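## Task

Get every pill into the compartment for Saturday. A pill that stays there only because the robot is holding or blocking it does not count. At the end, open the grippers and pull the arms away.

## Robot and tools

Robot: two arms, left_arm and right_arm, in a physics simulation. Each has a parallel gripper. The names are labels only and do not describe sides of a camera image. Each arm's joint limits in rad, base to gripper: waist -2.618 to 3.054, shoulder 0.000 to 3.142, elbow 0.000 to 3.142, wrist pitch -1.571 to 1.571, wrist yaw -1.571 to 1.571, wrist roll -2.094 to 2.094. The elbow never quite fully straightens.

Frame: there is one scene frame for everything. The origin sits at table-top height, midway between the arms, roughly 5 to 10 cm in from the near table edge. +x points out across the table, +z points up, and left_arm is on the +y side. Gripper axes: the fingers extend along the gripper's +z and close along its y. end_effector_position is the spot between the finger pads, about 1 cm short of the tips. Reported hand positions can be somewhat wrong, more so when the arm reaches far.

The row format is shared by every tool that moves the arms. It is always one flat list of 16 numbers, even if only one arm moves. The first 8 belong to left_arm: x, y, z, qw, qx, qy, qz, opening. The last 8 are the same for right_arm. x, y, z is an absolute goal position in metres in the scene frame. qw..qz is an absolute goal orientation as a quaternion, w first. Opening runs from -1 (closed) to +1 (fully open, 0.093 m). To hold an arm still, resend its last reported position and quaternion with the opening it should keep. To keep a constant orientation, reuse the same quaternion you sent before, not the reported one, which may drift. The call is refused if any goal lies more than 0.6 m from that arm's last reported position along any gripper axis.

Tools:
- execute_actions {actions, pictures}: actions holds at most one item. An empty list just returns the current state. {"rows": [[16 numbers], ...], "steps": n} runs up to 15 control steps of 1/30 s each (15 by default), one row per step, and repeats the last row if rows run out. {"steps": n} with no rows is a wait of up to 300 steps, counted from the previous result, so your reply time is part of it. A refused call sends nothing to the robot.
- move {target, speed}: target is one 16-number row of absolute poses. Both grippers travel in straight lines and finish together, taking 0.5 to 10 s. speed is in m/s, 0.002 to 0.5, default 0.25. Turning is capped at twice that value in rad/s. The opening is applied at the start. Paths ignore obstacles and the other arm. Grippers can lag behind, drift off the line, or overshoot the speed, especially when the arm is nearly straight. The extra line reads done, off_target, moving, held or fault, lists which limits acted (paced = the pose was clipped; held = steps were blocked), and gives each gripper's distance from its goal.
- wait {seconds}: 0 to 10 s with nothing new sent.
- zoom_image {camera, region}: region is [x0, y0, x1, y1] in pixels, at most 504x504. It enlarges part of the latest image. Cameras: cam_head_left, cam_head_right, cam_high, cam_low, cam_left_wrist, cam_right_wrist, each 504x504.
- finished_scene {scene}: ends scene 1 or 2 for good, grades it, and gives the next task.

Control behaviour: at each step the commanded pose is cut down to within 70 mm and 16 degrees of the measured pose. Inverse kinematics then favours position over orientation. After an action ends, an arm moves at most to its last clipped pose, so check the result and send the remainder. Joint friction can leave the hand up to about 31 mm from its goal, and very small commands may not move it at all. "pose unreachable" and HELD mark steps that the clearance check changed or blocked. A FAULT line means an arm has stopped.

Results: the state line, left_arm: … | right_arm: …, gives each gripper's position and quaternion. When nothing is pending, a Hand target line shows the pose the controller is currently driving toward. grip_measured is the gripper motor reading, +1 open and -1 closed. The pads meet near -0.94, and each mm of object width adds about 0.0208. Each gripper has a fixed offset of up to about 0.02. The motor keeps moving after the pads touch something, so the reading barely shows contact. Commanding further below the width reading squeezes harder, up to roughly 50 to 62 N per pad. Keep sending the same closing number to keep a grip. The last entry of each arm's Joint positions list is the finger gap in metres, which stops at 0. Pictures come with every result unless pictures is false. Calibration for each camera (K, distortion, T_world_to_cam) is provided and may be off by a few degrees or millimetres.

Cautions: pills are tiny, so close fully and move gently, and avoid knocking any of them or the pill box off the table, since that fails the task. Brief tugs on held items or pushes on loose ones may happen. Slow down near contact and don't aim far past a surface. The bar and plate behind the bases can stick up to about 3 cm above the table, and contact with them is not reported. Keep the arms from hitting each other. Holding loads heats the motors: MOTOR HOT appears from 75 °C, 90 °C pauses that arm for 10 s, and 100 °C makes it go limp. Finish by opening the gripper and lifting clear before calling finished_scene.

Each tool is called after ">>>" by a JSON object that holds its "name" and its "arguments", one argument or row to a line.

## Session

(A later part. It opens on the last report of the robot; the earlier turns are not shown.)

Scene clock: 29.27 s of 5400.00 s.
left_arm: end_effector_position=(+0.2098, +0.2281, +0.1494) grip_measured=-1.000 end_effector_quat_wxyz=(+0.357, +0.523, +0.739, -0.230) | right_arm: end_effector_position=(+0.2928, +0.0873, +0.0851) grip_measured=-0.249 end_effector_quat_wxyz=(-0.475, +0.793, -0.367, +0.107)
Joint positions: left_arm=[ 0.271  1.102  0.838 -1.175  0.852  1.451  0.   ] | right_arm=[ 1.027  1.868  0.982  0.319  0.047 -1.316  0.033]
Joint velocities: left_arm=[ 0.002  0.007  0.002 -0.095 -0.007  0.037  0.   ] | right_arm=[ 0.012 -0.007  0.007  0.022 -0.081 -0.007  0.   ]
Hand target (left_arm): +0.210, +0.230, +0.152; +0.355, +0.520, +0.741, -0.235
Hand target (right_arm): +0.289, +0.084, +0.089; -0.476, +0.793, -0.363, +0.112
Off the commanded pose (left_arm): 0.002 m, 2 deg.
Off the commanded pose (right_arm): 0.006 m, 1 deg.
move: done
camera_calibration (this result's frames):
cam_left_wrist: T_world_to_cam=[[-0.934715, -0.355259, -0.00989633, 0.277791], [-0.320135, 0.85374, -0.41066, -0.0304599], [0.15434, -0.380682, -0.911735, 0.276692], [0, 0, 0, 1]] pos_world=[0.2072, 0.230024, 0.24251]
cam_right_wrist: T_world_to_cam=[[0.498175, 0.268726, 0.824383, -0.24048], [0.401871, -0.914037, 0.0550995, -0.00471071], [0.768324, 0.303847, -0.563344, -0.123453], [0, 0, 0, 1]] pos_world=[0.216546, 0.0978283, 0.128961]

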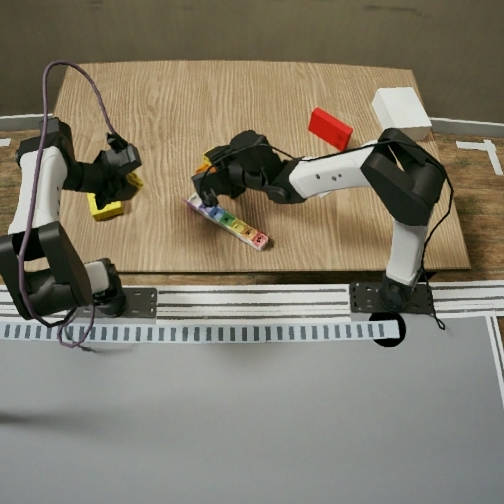

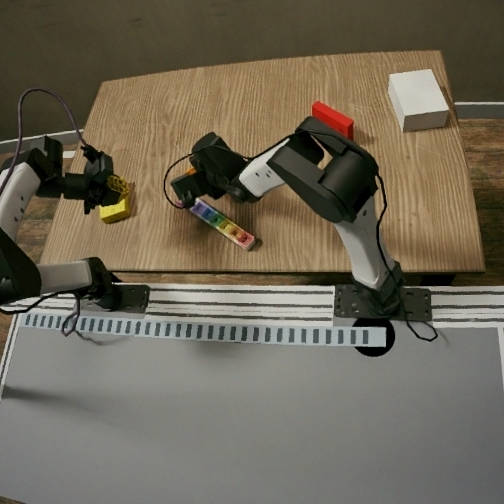

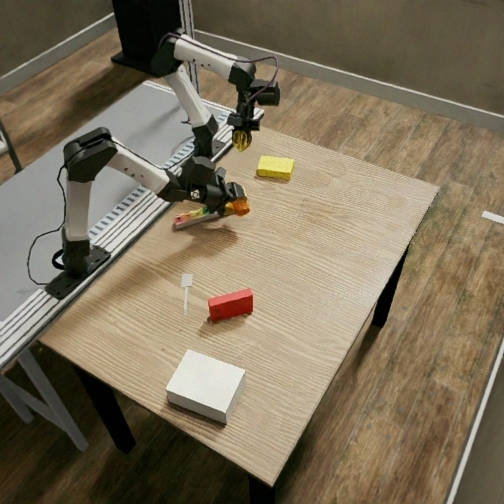

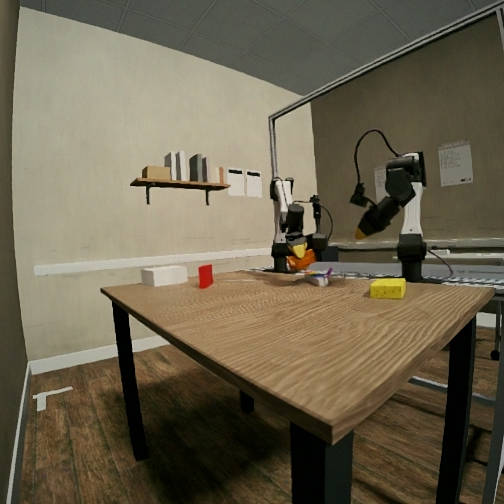

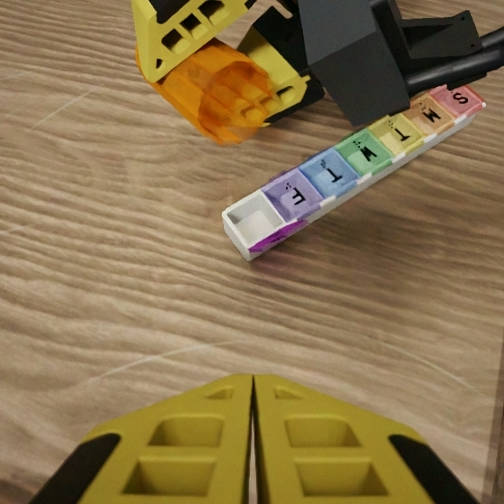

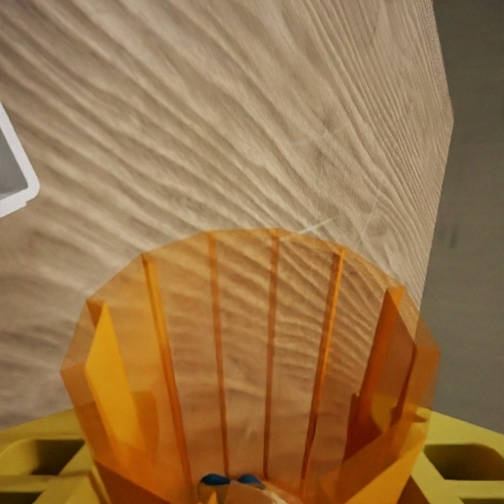

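>>> {"name": "move", "arguments": {
  "target": [0.21,0.23,0.15,0.346,0.52,0.742,-0.243,-1,0.28,0.096,0.075,0.233,-0.909,0.32,-0.117,-0.27],
  "speed": 0.08
}}

>>> {"name": "zoom_image", "arguments": {
  "camera": "cam_low",
  "region": [270,220,360,300]
}}

Scene clock: 34.03 s of 5400.00 s.
left_arm: end_effector_position=(+0.2074, +0.2273, +0.1455) grip_measured=-1.000 end_effector_quat_wxyz=(+0.347, +0.521, +0.741, -0.243) | right_arm: end_effector_position=(+0.2773, +0.0883, +0.0742) grip_measured=-0.250 end_effector_quat_wxyz=(-0.230, +0.910, -0.327, +0.114)
Joint positions: left_arm=[ 0.271  1.124  0.838 -1.194  0.853  1.465  0.   ] | right_arm=[ 1.079  2.03   1.532 -0.581  0.12  -1.449  0.033]
Joint velocities: left_arm=[ 0.017 -0.007  0.007 -0.022 -0.066  0.037  0.   ] | right_arm=[ 0.007  0.002  0.012 -0.051 -0.051 -0.022  0.   ]
Hand target (left_arm): +0.210, +0.230, +0.150; +0.346, +0.520, +0.742, -0.243
Hand target (right_arm): +0.279, +0.095, +0.077; -0.233, +0.910, -0.322, +0.120
Off the commanded pose (left_arm): 0.006 m, 0 deg.
Off the commanded pose (right_arm): 0.008 m, 1 deg.
move: done
camera_calibration (this result's frames):
cam_left_wrist: T_world_to_cam=[[-0.937931, -0.346159, 0.0214287, 0.269262], [-0.324291, 0.853419, -0.408058, -0.0315295], [0.122965, -0.389679, -0.912704, 0.28193], [0, 0, 0, 1]] pos_world=[0.207657, 0.229978, 0.238683]
cam_right_wrist: T_world_to_cam=[[0.560701, 0.668249, 0.488935, -0.251655], [0.517292, -0.743775, 0.423329, -0.0713145], [0.646547, 0.0155615, -0.762715, -0.0439731], [0, 0, 0, 1]] pos_world=[0.206424, 0.115811, 0.119694]

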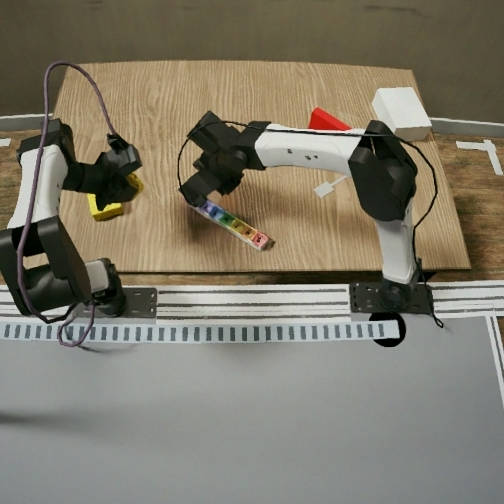

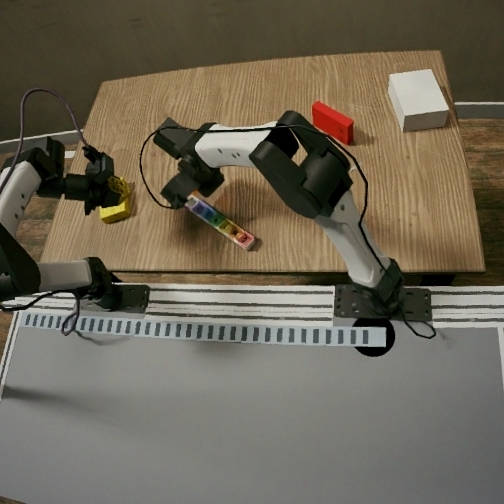

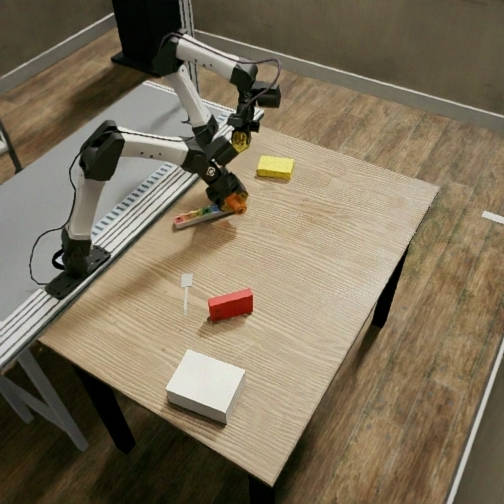

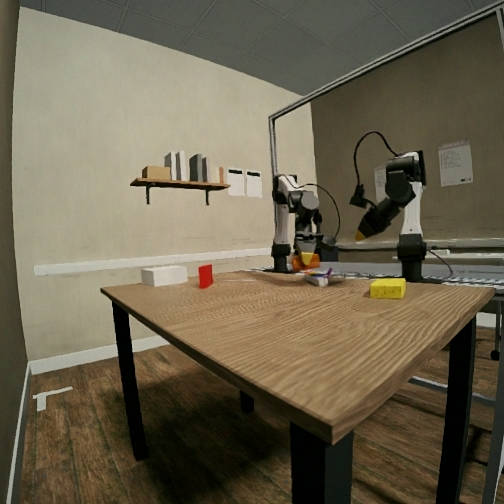

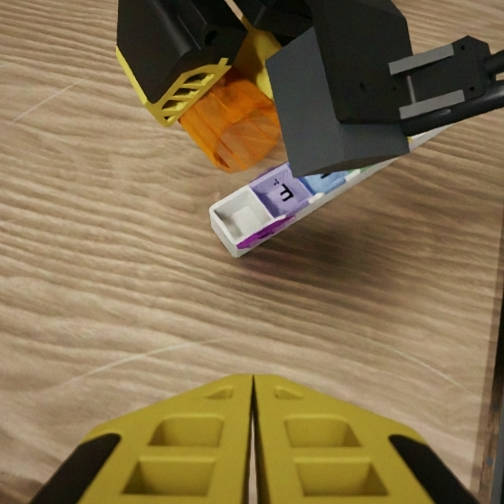

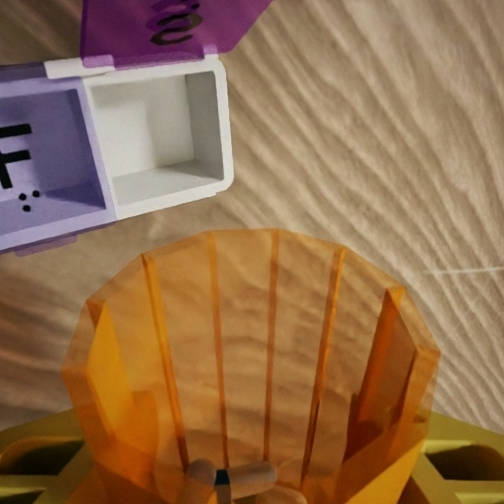

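Region (270, 220, 360, 300) of cam_low's 504x504 image, scaled by 5.600, with more detail than that image has.

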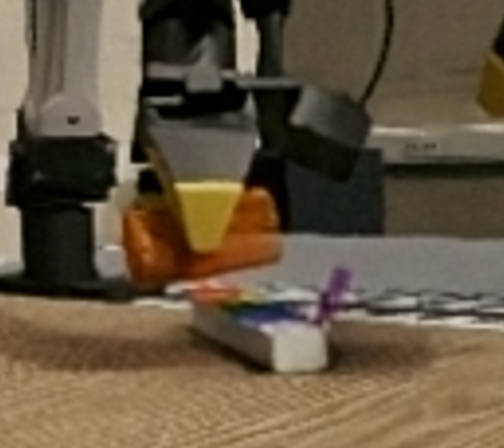

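>>> {"name": "move", "arguments": {
  "target": [0.21,0.23,0.15,0.346,0.52,0.742,-0.243,-1,0.279,0.104,0.058,0.218,-0.91,0.304,-0.173,-0.27],
  "speed": 0.03
}}

>>> {"name": "zoom_image", "arguments": {
  "camera": "cam_low",
  "region": [270,220,360,300]
}}

Scene clock: 37.23 s of 5400.00 s.
left_arm: end_effector_position=(+0.2092, +0.2279, +0.1488) grip_measured=-1.000 end_effector_quat_wxyz=(+0.350, +0.523, +0.739, -0.239) | right_arm: end_effector_position=(+0.2747, +0.0937, +0.0531) grip_measured=-0.250 end_effector_quat_wxyz=(-0.206, +0.914, -0.308, +0.166)
Joint positions: left_arm=[ 0.271  1.124  0.85  -1.197  0.853  1.466  0.   ] | right_arm=[ 1.13   2.088  1.532 -0.551  0.242 -1.465  0.033]
Joint velocities: left_arm=[ 0.002 -0.007 -0.007 -0.051 -0.037 -0.007  0.   ] | right_arm=[-0.007 -0.007 -0.017 -0.007 -0.066  0.007 -0.   ]
Hand target (left_arm): +0.210, +0.230, +0.150; +0.346, +0.520, +0.742, -0.243
Hand target (right_arm): +0.279, +0.104, +0.058; -0.219, +0.911, -0.304, +0.173
Off the commanded pose (left_arm): 0.003 m, 1 deg.
Off the commanded pose (right_arm): 0.012 m, 2 deg.
move: off_target (right_arm)
camera_calibration (this result's frames):
cam_left_wrist: T_world_to_cam=[[-0.938285, -0.345686, 0.0110451, 0.272602], [-0.319734, 0.854782, -0.4088, -0.0312695], [0.131875, -0.387102, -0.912557, 0.282407], [0, 0, 0, 1]] pos_world=[0.208538, 0.230284, 0.241919]
cam_right_wrist: T_world_to_cam=[[0.513827, 0.713287, 0.476659, -0.234251], [0.482232, -0.699671, 0.527175, -0.0570961], [0.709531, -0.0410168, -0.703479, -0.0736261], [0, 0, 0, 1]] pos_world=[0.200138, 0.12412, 0.0899632]

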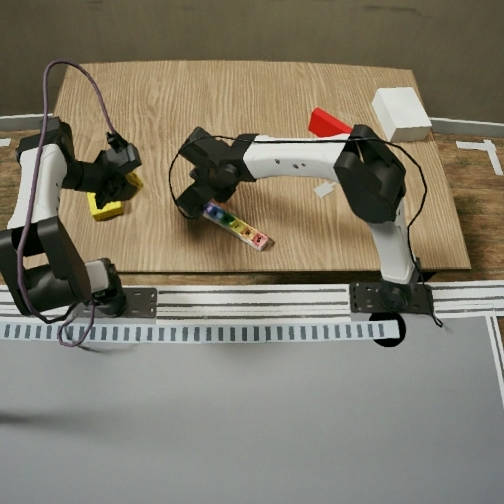

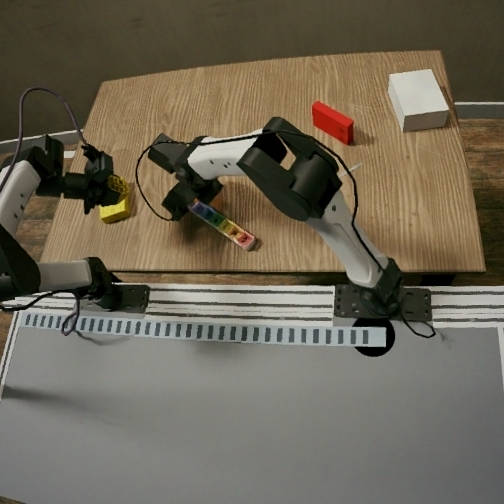

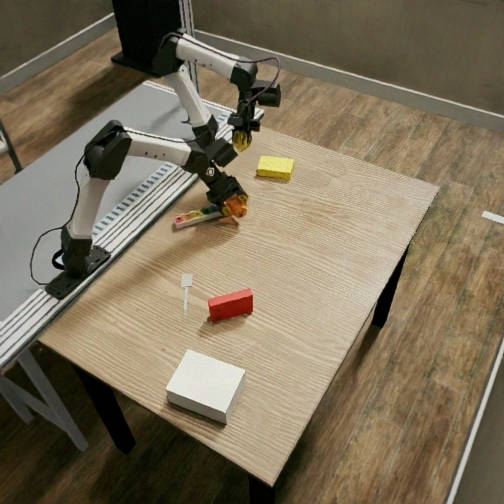

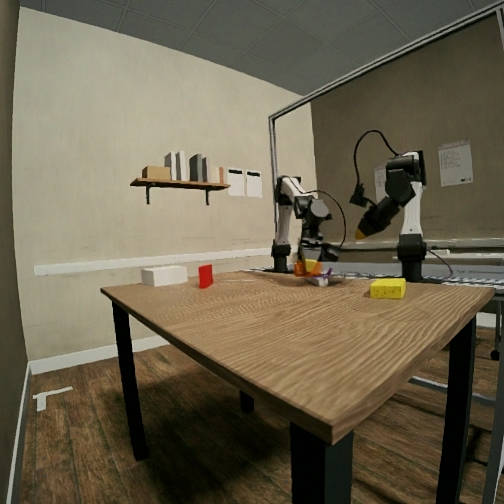

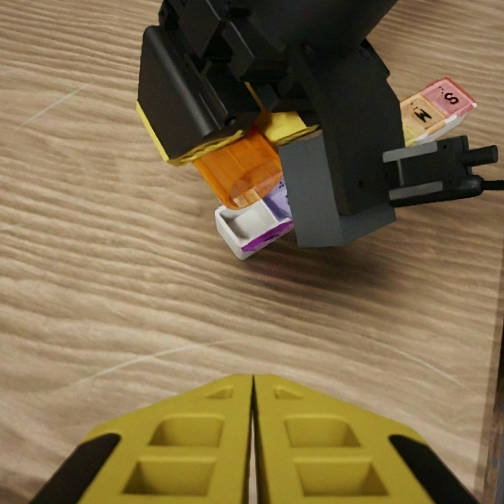

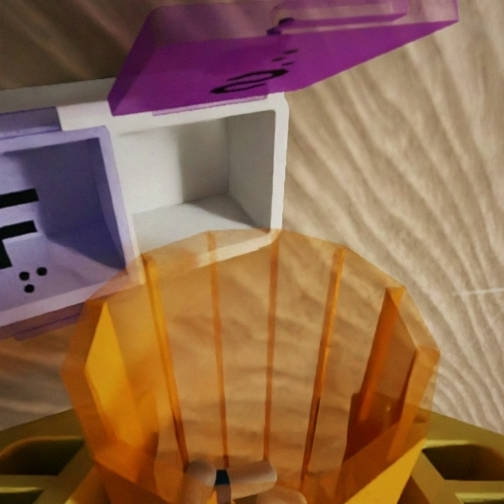

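Region (270, 220, 360, 300) of cam_low's 504x504 image, scaled by 5.600, with more detail than that image has.

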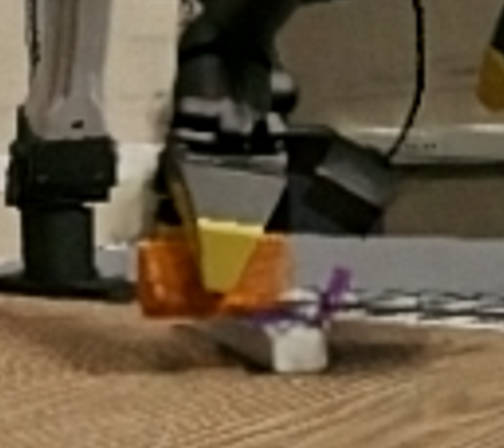

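>>> {"name": "move", "arguments": {
  "target": [0.21,0.23,0.15,0.346,0.52,0.742,-0.243,-1,0.276,0.113,0.061,0.218,-0.91,0.304,-0.173,-0.27],
  "speed": 0.02
}}

Scene clock: 38.93 s of 5400.00 s.
left_arm: end_effector_position=(+0.2092, +0.2279, +0.1488) grip_measured=-1.000 end_effector_quat_wxyz=(+0.350, +0.523, +0.739, -0.239) | right_arm: end_effector_position=(+0.2739, +0.1066, +0.0587) grip_measured=-0.250 end_effector_quat_wxyz=(-0.214, +0.913, -0.303, +0.169)
Joint positions: left_arm=[ 0.271  1.124  0.85  -1.197  0.853  1.466  0.   ] | right_arm=[ 1.145  2.11   1.58  -0.561  0.249 -1.463  0.033]
Joint velocities: left_arm=[-0.002  0.007 -0.002  0.037  0.051 -0.007  0.   ] | right_arm=[-0.007 -0.002 -0.002 -0.037  0.007  0.051  0.001]
Hand target (left_arm): +0.210, +0.230, +0.150; +0.346, +0.520, +0.742, -0.243
Hand target (right_arm): +0.276, +0.113, +0.061; -0.218, +0.911, -0.304, +0.173
Off the commanded pose (left_arm): 0.003 m, 1 deg.
Off the commanded pose (right_arm): 0.007 m, 1 deg.
move: done
camera_calibration (this result's frames):
cam_left_wrist: T_world_to_cam=[[-0.938373, -0.345458, 0.0107523, 0.272612], [-0.319413, 0.854902, -0.4088, -0.0313639], [0.132031, -0.387041, -0.912561, 0.282361], [0, 0, 0, 1]] pos_world=[0.208513, 0.230274, 0.241919]
cam_right_wrist: T_world_to_cam=[[0.500382, 0.712324, 0.49215, -0.242801], [0.483137, -0.701425, 0.524005, -0.0505088], [0.718468, -0.0244265, -0.695131, -0.0733191], [0, 0, 0, 1]] pos_world=[0.198573, 0.135734, 0.094995]

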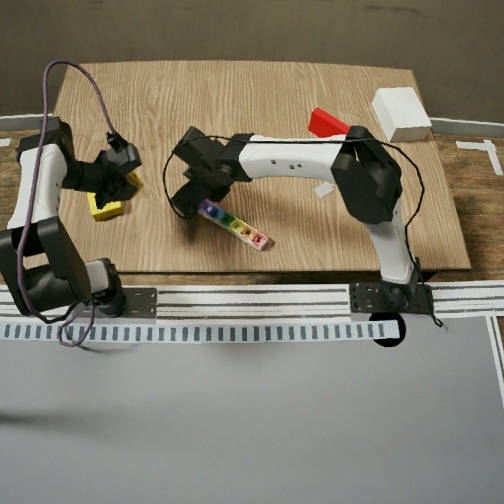

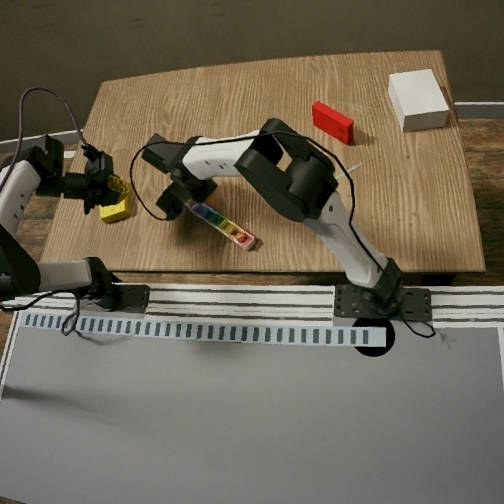

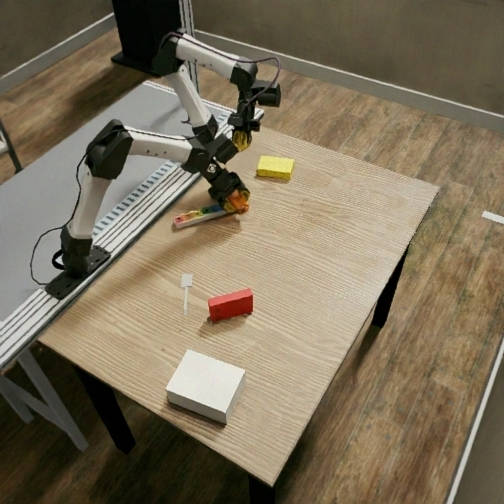

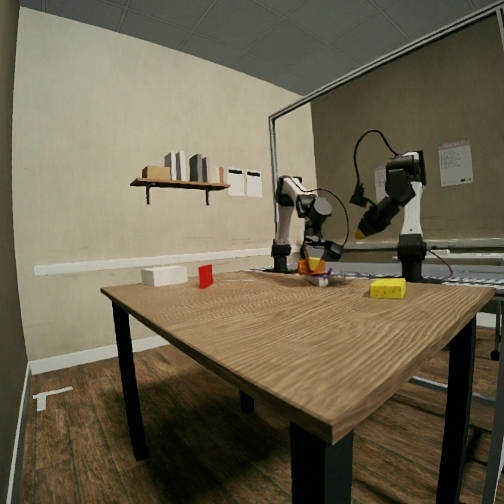

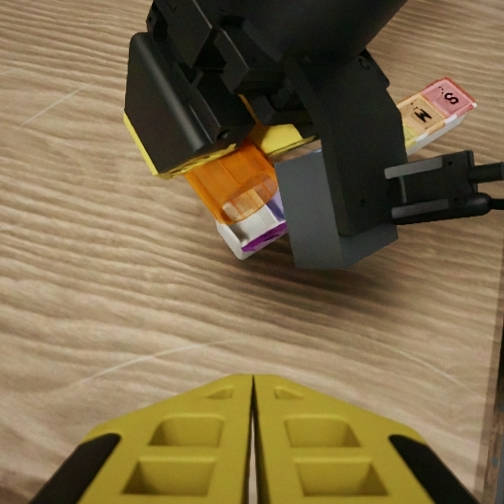

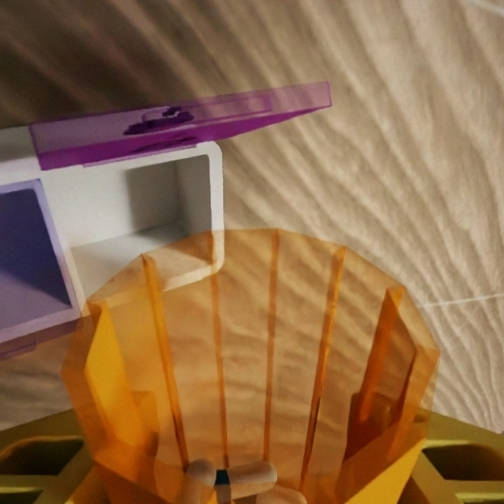

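>>> {"name": "move", "arguments": {
  "target": [0.21,0.23,0.15,0.346,0.52,0.742,-0.243,-1,0.273,0.113,0.062,0.193,-0.904,0.279,-0.253,-0.27],
  "speed": 0.02
}}

>>> {"name": "zoom_image", "arguments": {
  "camera": "cam_low",
  "region": [270,220,360,300]
}}

Scene clock: 44.13 s of 5400.00 s.
left_arm: end_effector_position=(+0.2092, +0.2279, +0.1488) grip_measured=-1.000 end_effector_quat_wxyz=(+0.350, +0.523, +0.739, -0.239) | right_arm: end_effector_position=(+0.2706, +0.1044, +0.0596) grip_measured=-0.250 end_effector_quat_wxyz=(-0.190, +0.907, -0.283, +0.248)
Joint positions: left_arm=[ 0.271  1.124  0.85  -1.197  0.853  1.466  0.   ] | right_arm=[ 1.207  2.125  1.58  -0.568  0.43  -1.48   0.033]
Joint velocities: left_arm=[-0.002  0.002 -0.012  0.022  0.037 -0.022  0.   ] | right_arm=[-0.002 -0.002 -0.017 -0.037 -0.007 -0.051  0.   ]
Hand target (left_arm): +0.210, +0.230, +0.150; +0.346, +0.520, +0.742, -0.243
Hand target (right_arm): +0.273, +0.113, +0.062; -0.195, +0.905, -0.279, +0.254
Off the commanded pose (left_arm): 0.003 m, 1 deg.
Off the commanded pose (right_arm): 0.009 m, 1 deg.
move: done
camera_calibration (this result's frames):
cam_left_wrist: T_world_to_cam=[[-0.938373, -0.345458, 0.0107523, 0.272612], [-0.319413, 0.854902, -0.4088, -0.0313639], [0.132031, -0.387041, -0.912561, 0.282361], [0, 0, 0, 1]] pos_world=[0.208513, 0.230274, 0.241919]
cam_right_wrist: T_world_to_cam=[[0.437727, 0.75583, 0.486946, -0.22733], [0.394547, -0.648131, 0.651352, -0.0400655], [0.807916, -0.0929907, -0.581914, -0.0941525], [0, 0, 0, 1]] pos_world=[0.191383, 0.1371, 0.0820057]

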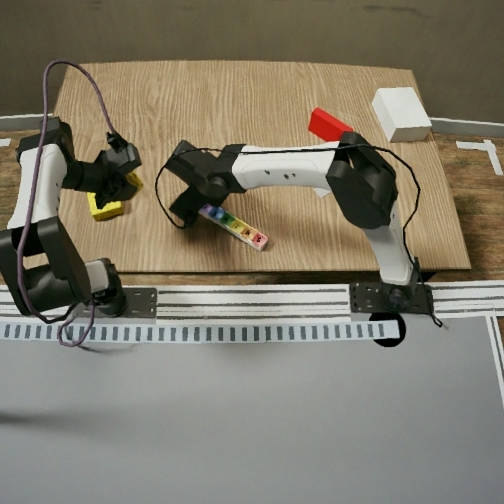

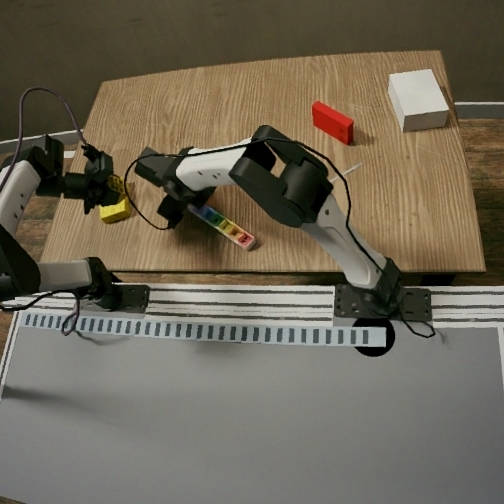

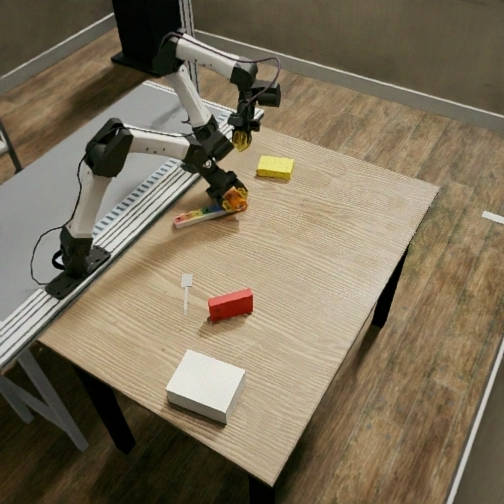

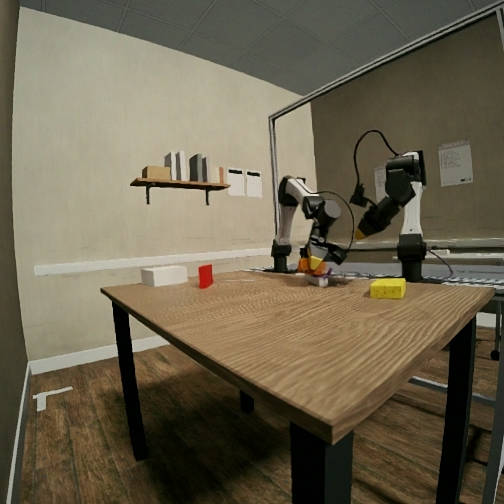

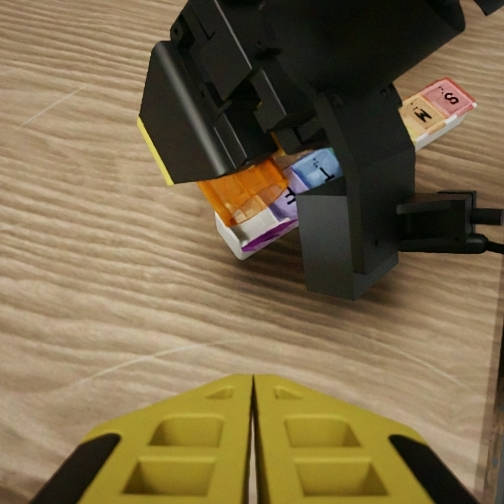

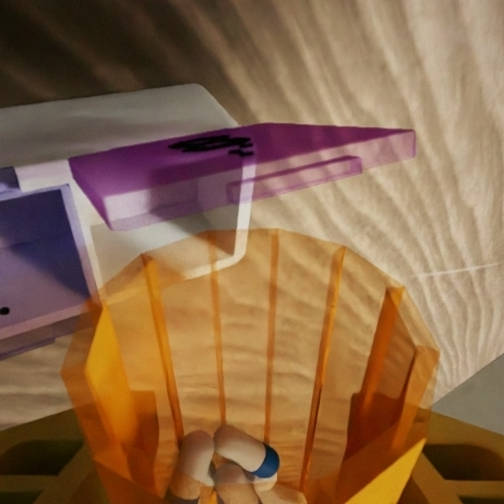

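Region (270, 220, 360, 300) of cam_low's 504x504 image, scaled by 5.600, with more detail than that image has.

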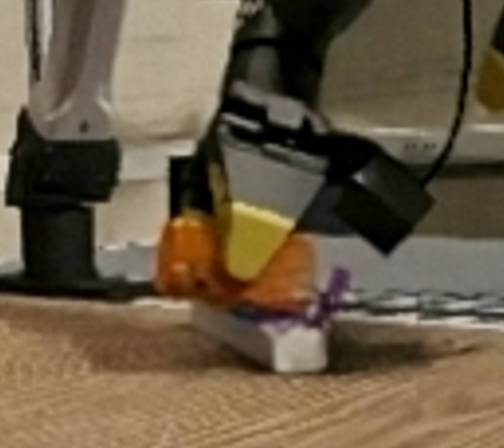

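>>> {"name": "move", "arguments": {
  "target": [0.21,0.23,0.15,0.346,0.52,0.742,-0.243,-1,0.269,0.119,0.067,0.167,-0.893,0.251,-0.33,-0.27],
  "speed": 0.02
}}

Scene clock: 49.27 s of 5400.00 s.
left_arm: end_effector_position=(+0.2092, +0.2279, +0.1488) grip_measured=-1.000 end_effector_quat_wxyz=(+0.350, +0.523, +0.739, -0.239) | right_arm: end_effector_position=(+0.2681, +0.1128, +0.0646) grip_measured=-0.250 end_effector_quat_wxyz=(-0.165, +0.896, -0.254, +0.325)
Joint positions: left_arm=[ 0.271  1.124  0.85  -1.197  0.853  1.466  0.   ] | right_arm=[ 1.269  2.181  1.646 -0.602  0.606 -1.505  0.033]
Joint velocities: left_arm=[-0.002 -0.022 -0.012 -0.11  -0.007 -0.007  0.   ] | right_arm=[-0.002  0.007  0.002  0.007  0.022 -0.051 -0.   ]
Hand target (left_arm): +0.210, +0.230, +0.150; +0.346, +0.520, +0.742, -0.243
Hand target (right_arm): +0.269, +0.119, +0.067; -0.169, +0.894, -0.251, +0.331
Off the commanded pose (left_arm): 0.003 m, 1 deg.
Off the commanded pose (right_arm): 0.007 m, 1 deg.
move: done
camera_calibration (this result's frames):
cam_left_wrist: T_world_to_cam=[[-0.938373, -0.345458, 0.0107523, 0.272612], [-0.319413, 0.854902, -0.4088, -0.0313639], [0.132031, -0.387041, -0.912561, 0.282361], [0, 0, 0, 1]] pos_world=[0.208513, 0.230274, 0.241919]
cam_right_wrist: T_world_to_cam=[[0.366737, 0.804032, 0.468012, -0.220197], [0.296017, -0.577768, 0.76063, -0.0254502], [0.881974, -0.140412, -0.449897, -0.111452], [0, 0, 0, 1]] pos_world=[0.186586, 0.146692, 0.0722711]

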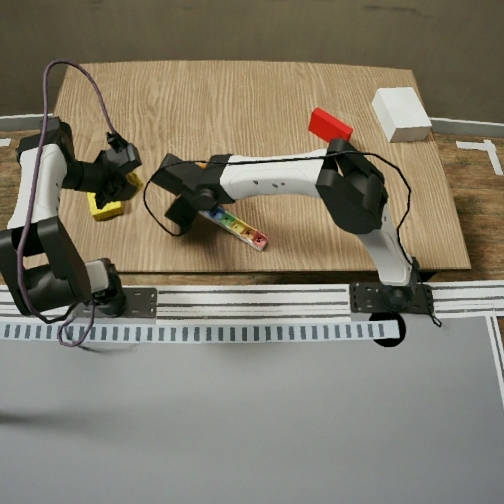

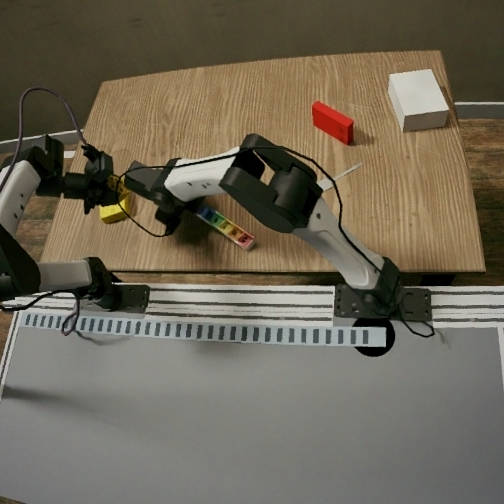

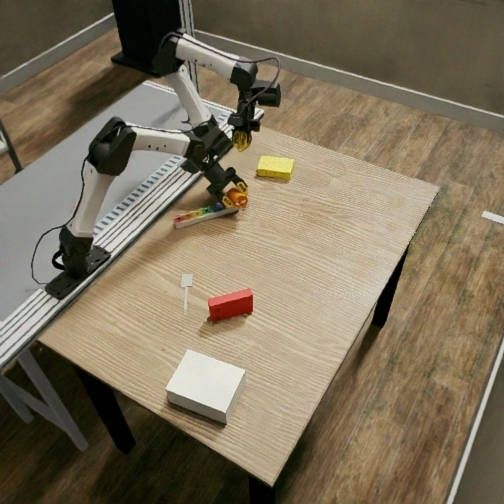

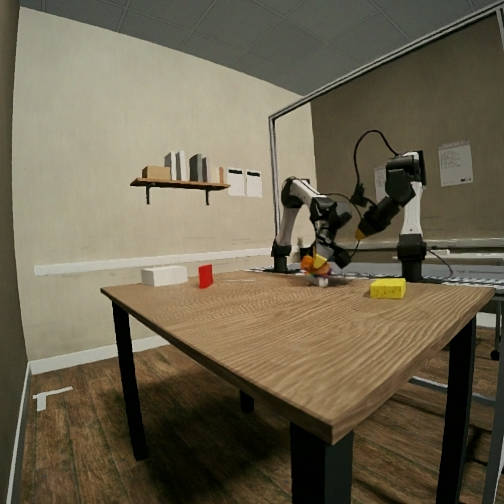

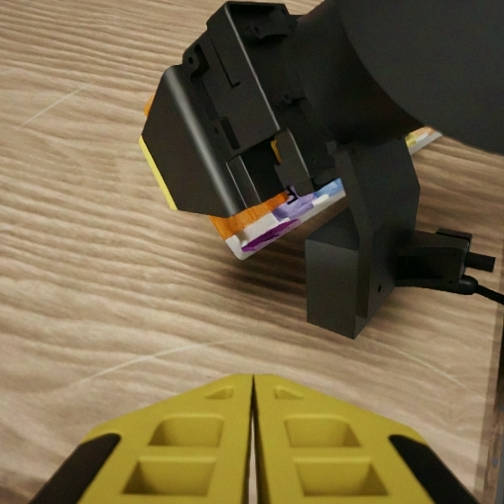

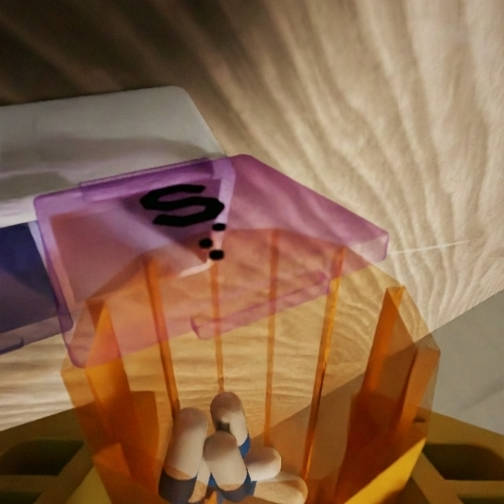

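>>> {"name": "move", "arguments": {
  "target": [0.23,0.27,0.15,0.346,0.52,0.742,-0.243,-1,0.264,0.119,0.07,0.146,-0.878,0.228,-0.391,-0.27],
  "speed": 0.015
}}

>>> {"name": "zoom_image", "arguments": {
  "camera": "cam_low",
  "region": [270,220,360,300]
}}

Scene clock: 55.23 s of 5400.00 s.
left_arm: end_effector_position=(+0.2294, +0.2673, +0.1491) grip_measured=-1.000 end_effector_quat_wxyz=(+0.350, +0.522, +0.740, -0.238) | right_arm: end_effector_position=(+0.2635, +0.1124, +0.0663) grip_measured=-0.250 end_effector_quat_wxyz=(-0.143, +0.882, -0.230, +0.386)
Joint positions: left_arm=[ 0.435  1.314  0.977 -1.317  0.853  1.71   0.   ] | right_arm=[ 1.314  2.211  1.655 -0.61   0.748 -1.526  0.033]
Joint velocities: left_arm=[-0.002 -0.007 -0.012 -0.095  0.022  0.022  0.   ] | right_arm=[ 0.007 -0.027 -0.002  0.007  0.11  -0.007 -0.001]
Hand target (left_arm): +0.230, +0.270, +0.150; +0.347, +0.519, +0.743, -0.241
Hand target (right_arm): +0.264, +0.119, +0.070; -0.147, +0.879, -0.228, +0.392
Off the commanded pose (left_arm): 0.003 m, 1 deg.
Off the commanded pose (right_arm): 0.008 m, 1 deg.
move: done
camera_calibration (this result's frames):
cam_left_wrist: T_world_to_cam=[[-0.937084, -0.348962, 0.009912, 0.30598], [-0.322458, 0.854333, -0.407598, -0.057791], [0.133768, -0.38515, -0.913108, 0.294464], [0, 0, 0, 1]] pos_world=[0.228704, 0.269561, 0.242289]
cam_right_wrist: T_world_to_cam=[[0.313481, 0.841894, 0.439254, -0.207329], [0.203995, -0.511475, 0.834733, -0.0137478], [0.927424, -0.172067, -0.33208, -0.122894], [0, 0, 0, 1]] pos_world=[0.181773, 0.146371, 0.0617352]

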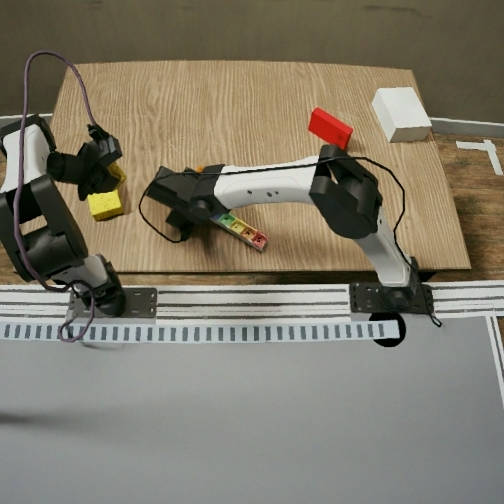

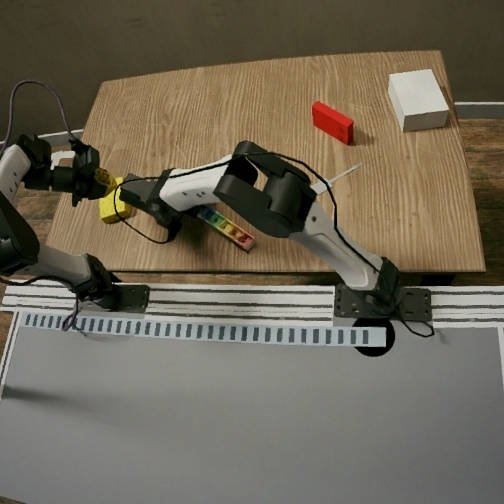

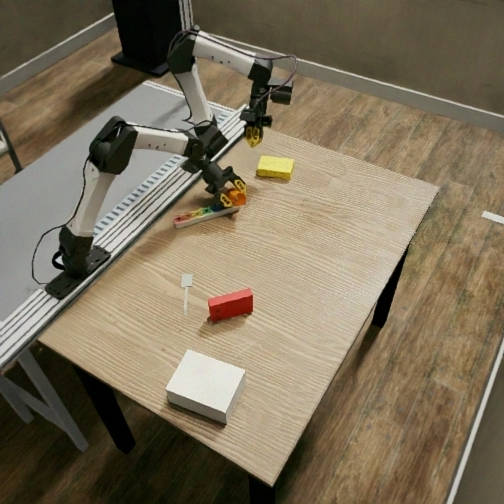

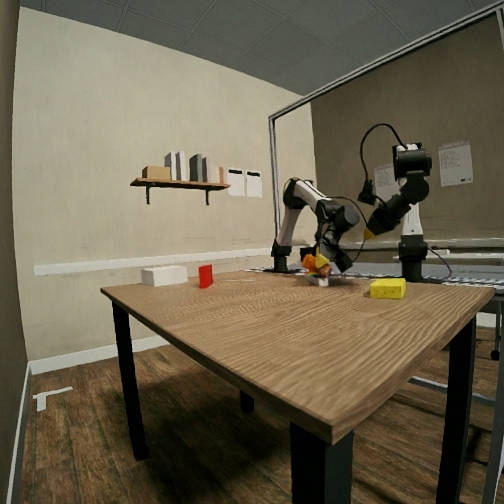

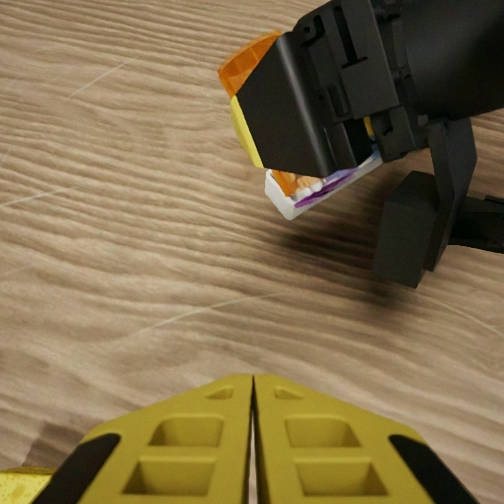

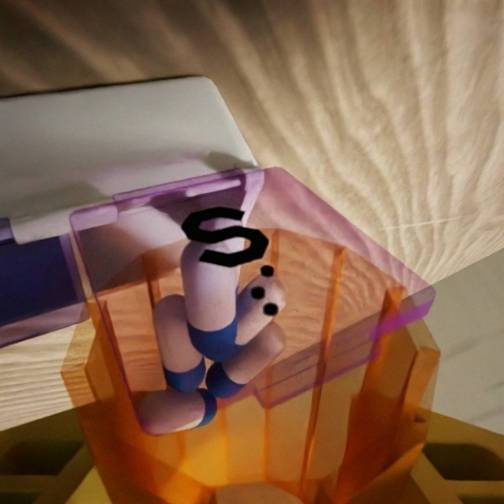

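Region (270, 220, 360, 300) of cam_low's 504x504 image, scaled by 5.600, with more detail than that image has.

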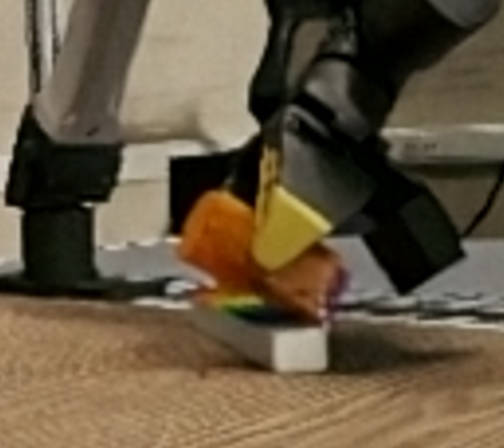

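>>> {"name": "wait", "arguments": {
  "seconds": 1.5
}}

Scene clock: 56.90 s of 5400.00 s.
left_arm: end_effector_position=(+0.2292, +0.2672, +0.1492) grip_measured=-1.000 end_effector_quat_wxyz=(+0.350, +0.522, +0.740, -0.238) | right_arm: end_effector_position=(+0.2636, +0.1124, +0.0664) grip_measured=-0.250 end_effector_quat_wxyz=(-0.143, +0.882, -0.230, +0.387)
Joint positions: left_arm=[ 0.435  1.314  0.977 -1.319  0.853  1.711  0.   ] | right_arm=[ 1.314  2.211  1.655 -0.61   0.749 -1.526  0.033]
Joint velocities: left_arm=[-0.002 -0.002  0.002  0.022 -0.022 -0.022  0.   ] | right_arm=[-0.022 -0.002 -0.007  0.022 -0.051 -0.022  0.001]
Hand target (left_arm): +0.230, +0.270, +0.150; +0.347, +0.519, +0.743, -0.241
Hand target (right_arm): +0.264, +0.119, +0.070; -0.147, +0.879, -0.228, +0.392
Off the commanded pose (left_arm): 0.003 m, 1 deg.
Off the commanded pose (right_arm): 0.008 m, 1 deg.
Steps of this call (steps 1 to 50: nothing new was sent). Readings (end_effector_position):
1: left_arm (+0.2294, +0.2673, +0.1491) | right_arm (+0.2635, +0.1124, +0.0663)
2: left_arm (+0.2293, +0.2672, +0.1491) | right_arm (+0.2635, +0.1124, +0.0663)
4: left_arm (+0.2292, +0.2672, +0.1491) | right_arm (+0.2636, +0.1124, +0.0664)
8: left_arm (+0.2292, +0.2672, +0.1492) | right_arm (+0.2636, +0.1124, +0.0664)
50: the state above
camera_calibration (this result's frames):
cam_left_wrist: T_world_to_cam=[[-0.937432, -0.348017, 0.0102623, 0.305475], [-0.321714, 0.85456, -0.407709, -0.057975], [0.13312, -0.385501, -0.913054, 0.29471], [0, 0, 0, 1]] pos_world=[0.228479, 0.269465, 0.242315]
cam_right_wrist: T_world_to_cam=[[0.313203, 0.842089, 0.439078, -0.207279], [0.203029, -0.511023, 0.835246, -0.013751], [0.92773, -0.172456, -0.331022, -0.123085], [0, 0, 0, 1]] pos_world=[0.181902, 0.146294, 0.0617531]

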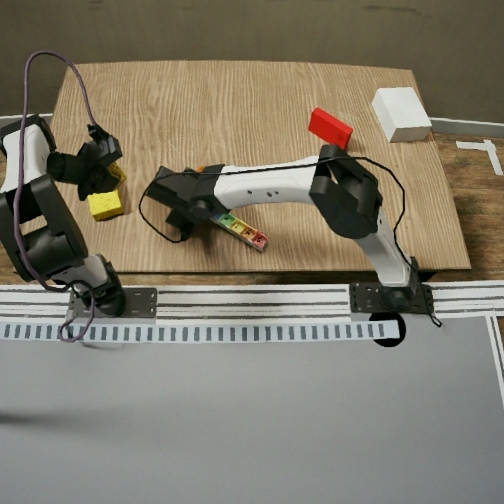

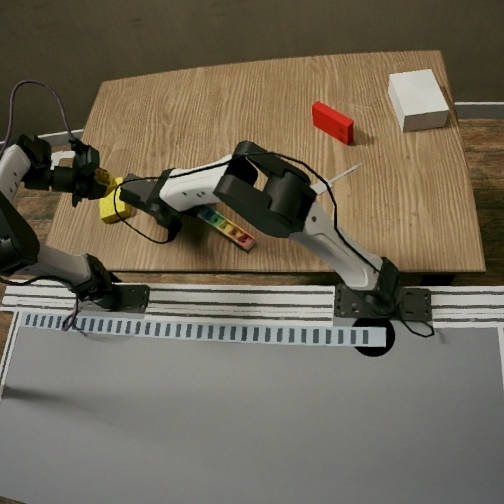

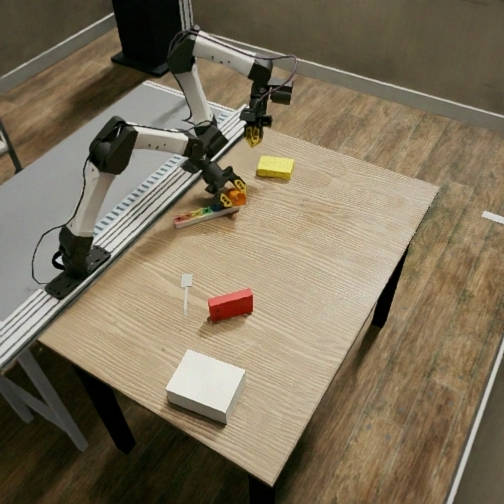

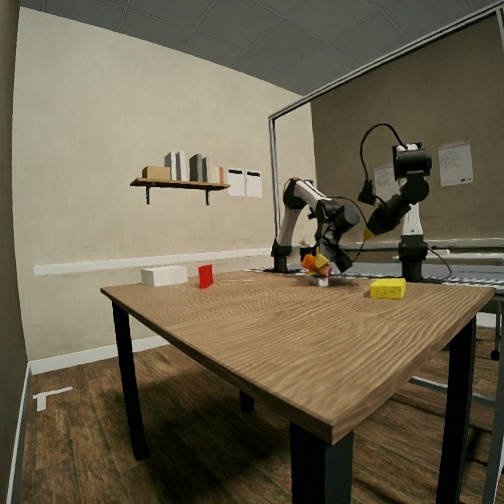

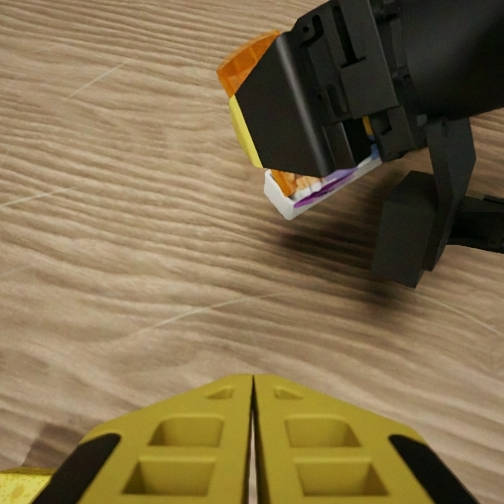

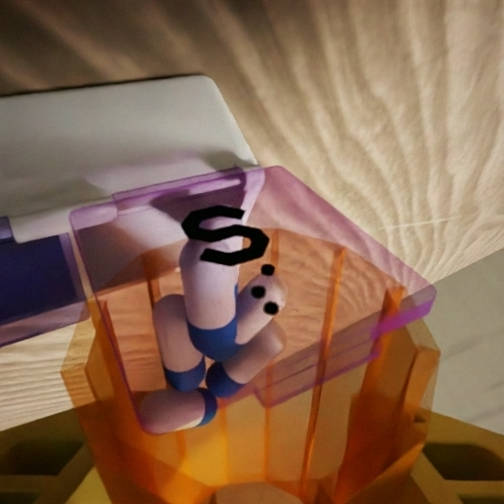

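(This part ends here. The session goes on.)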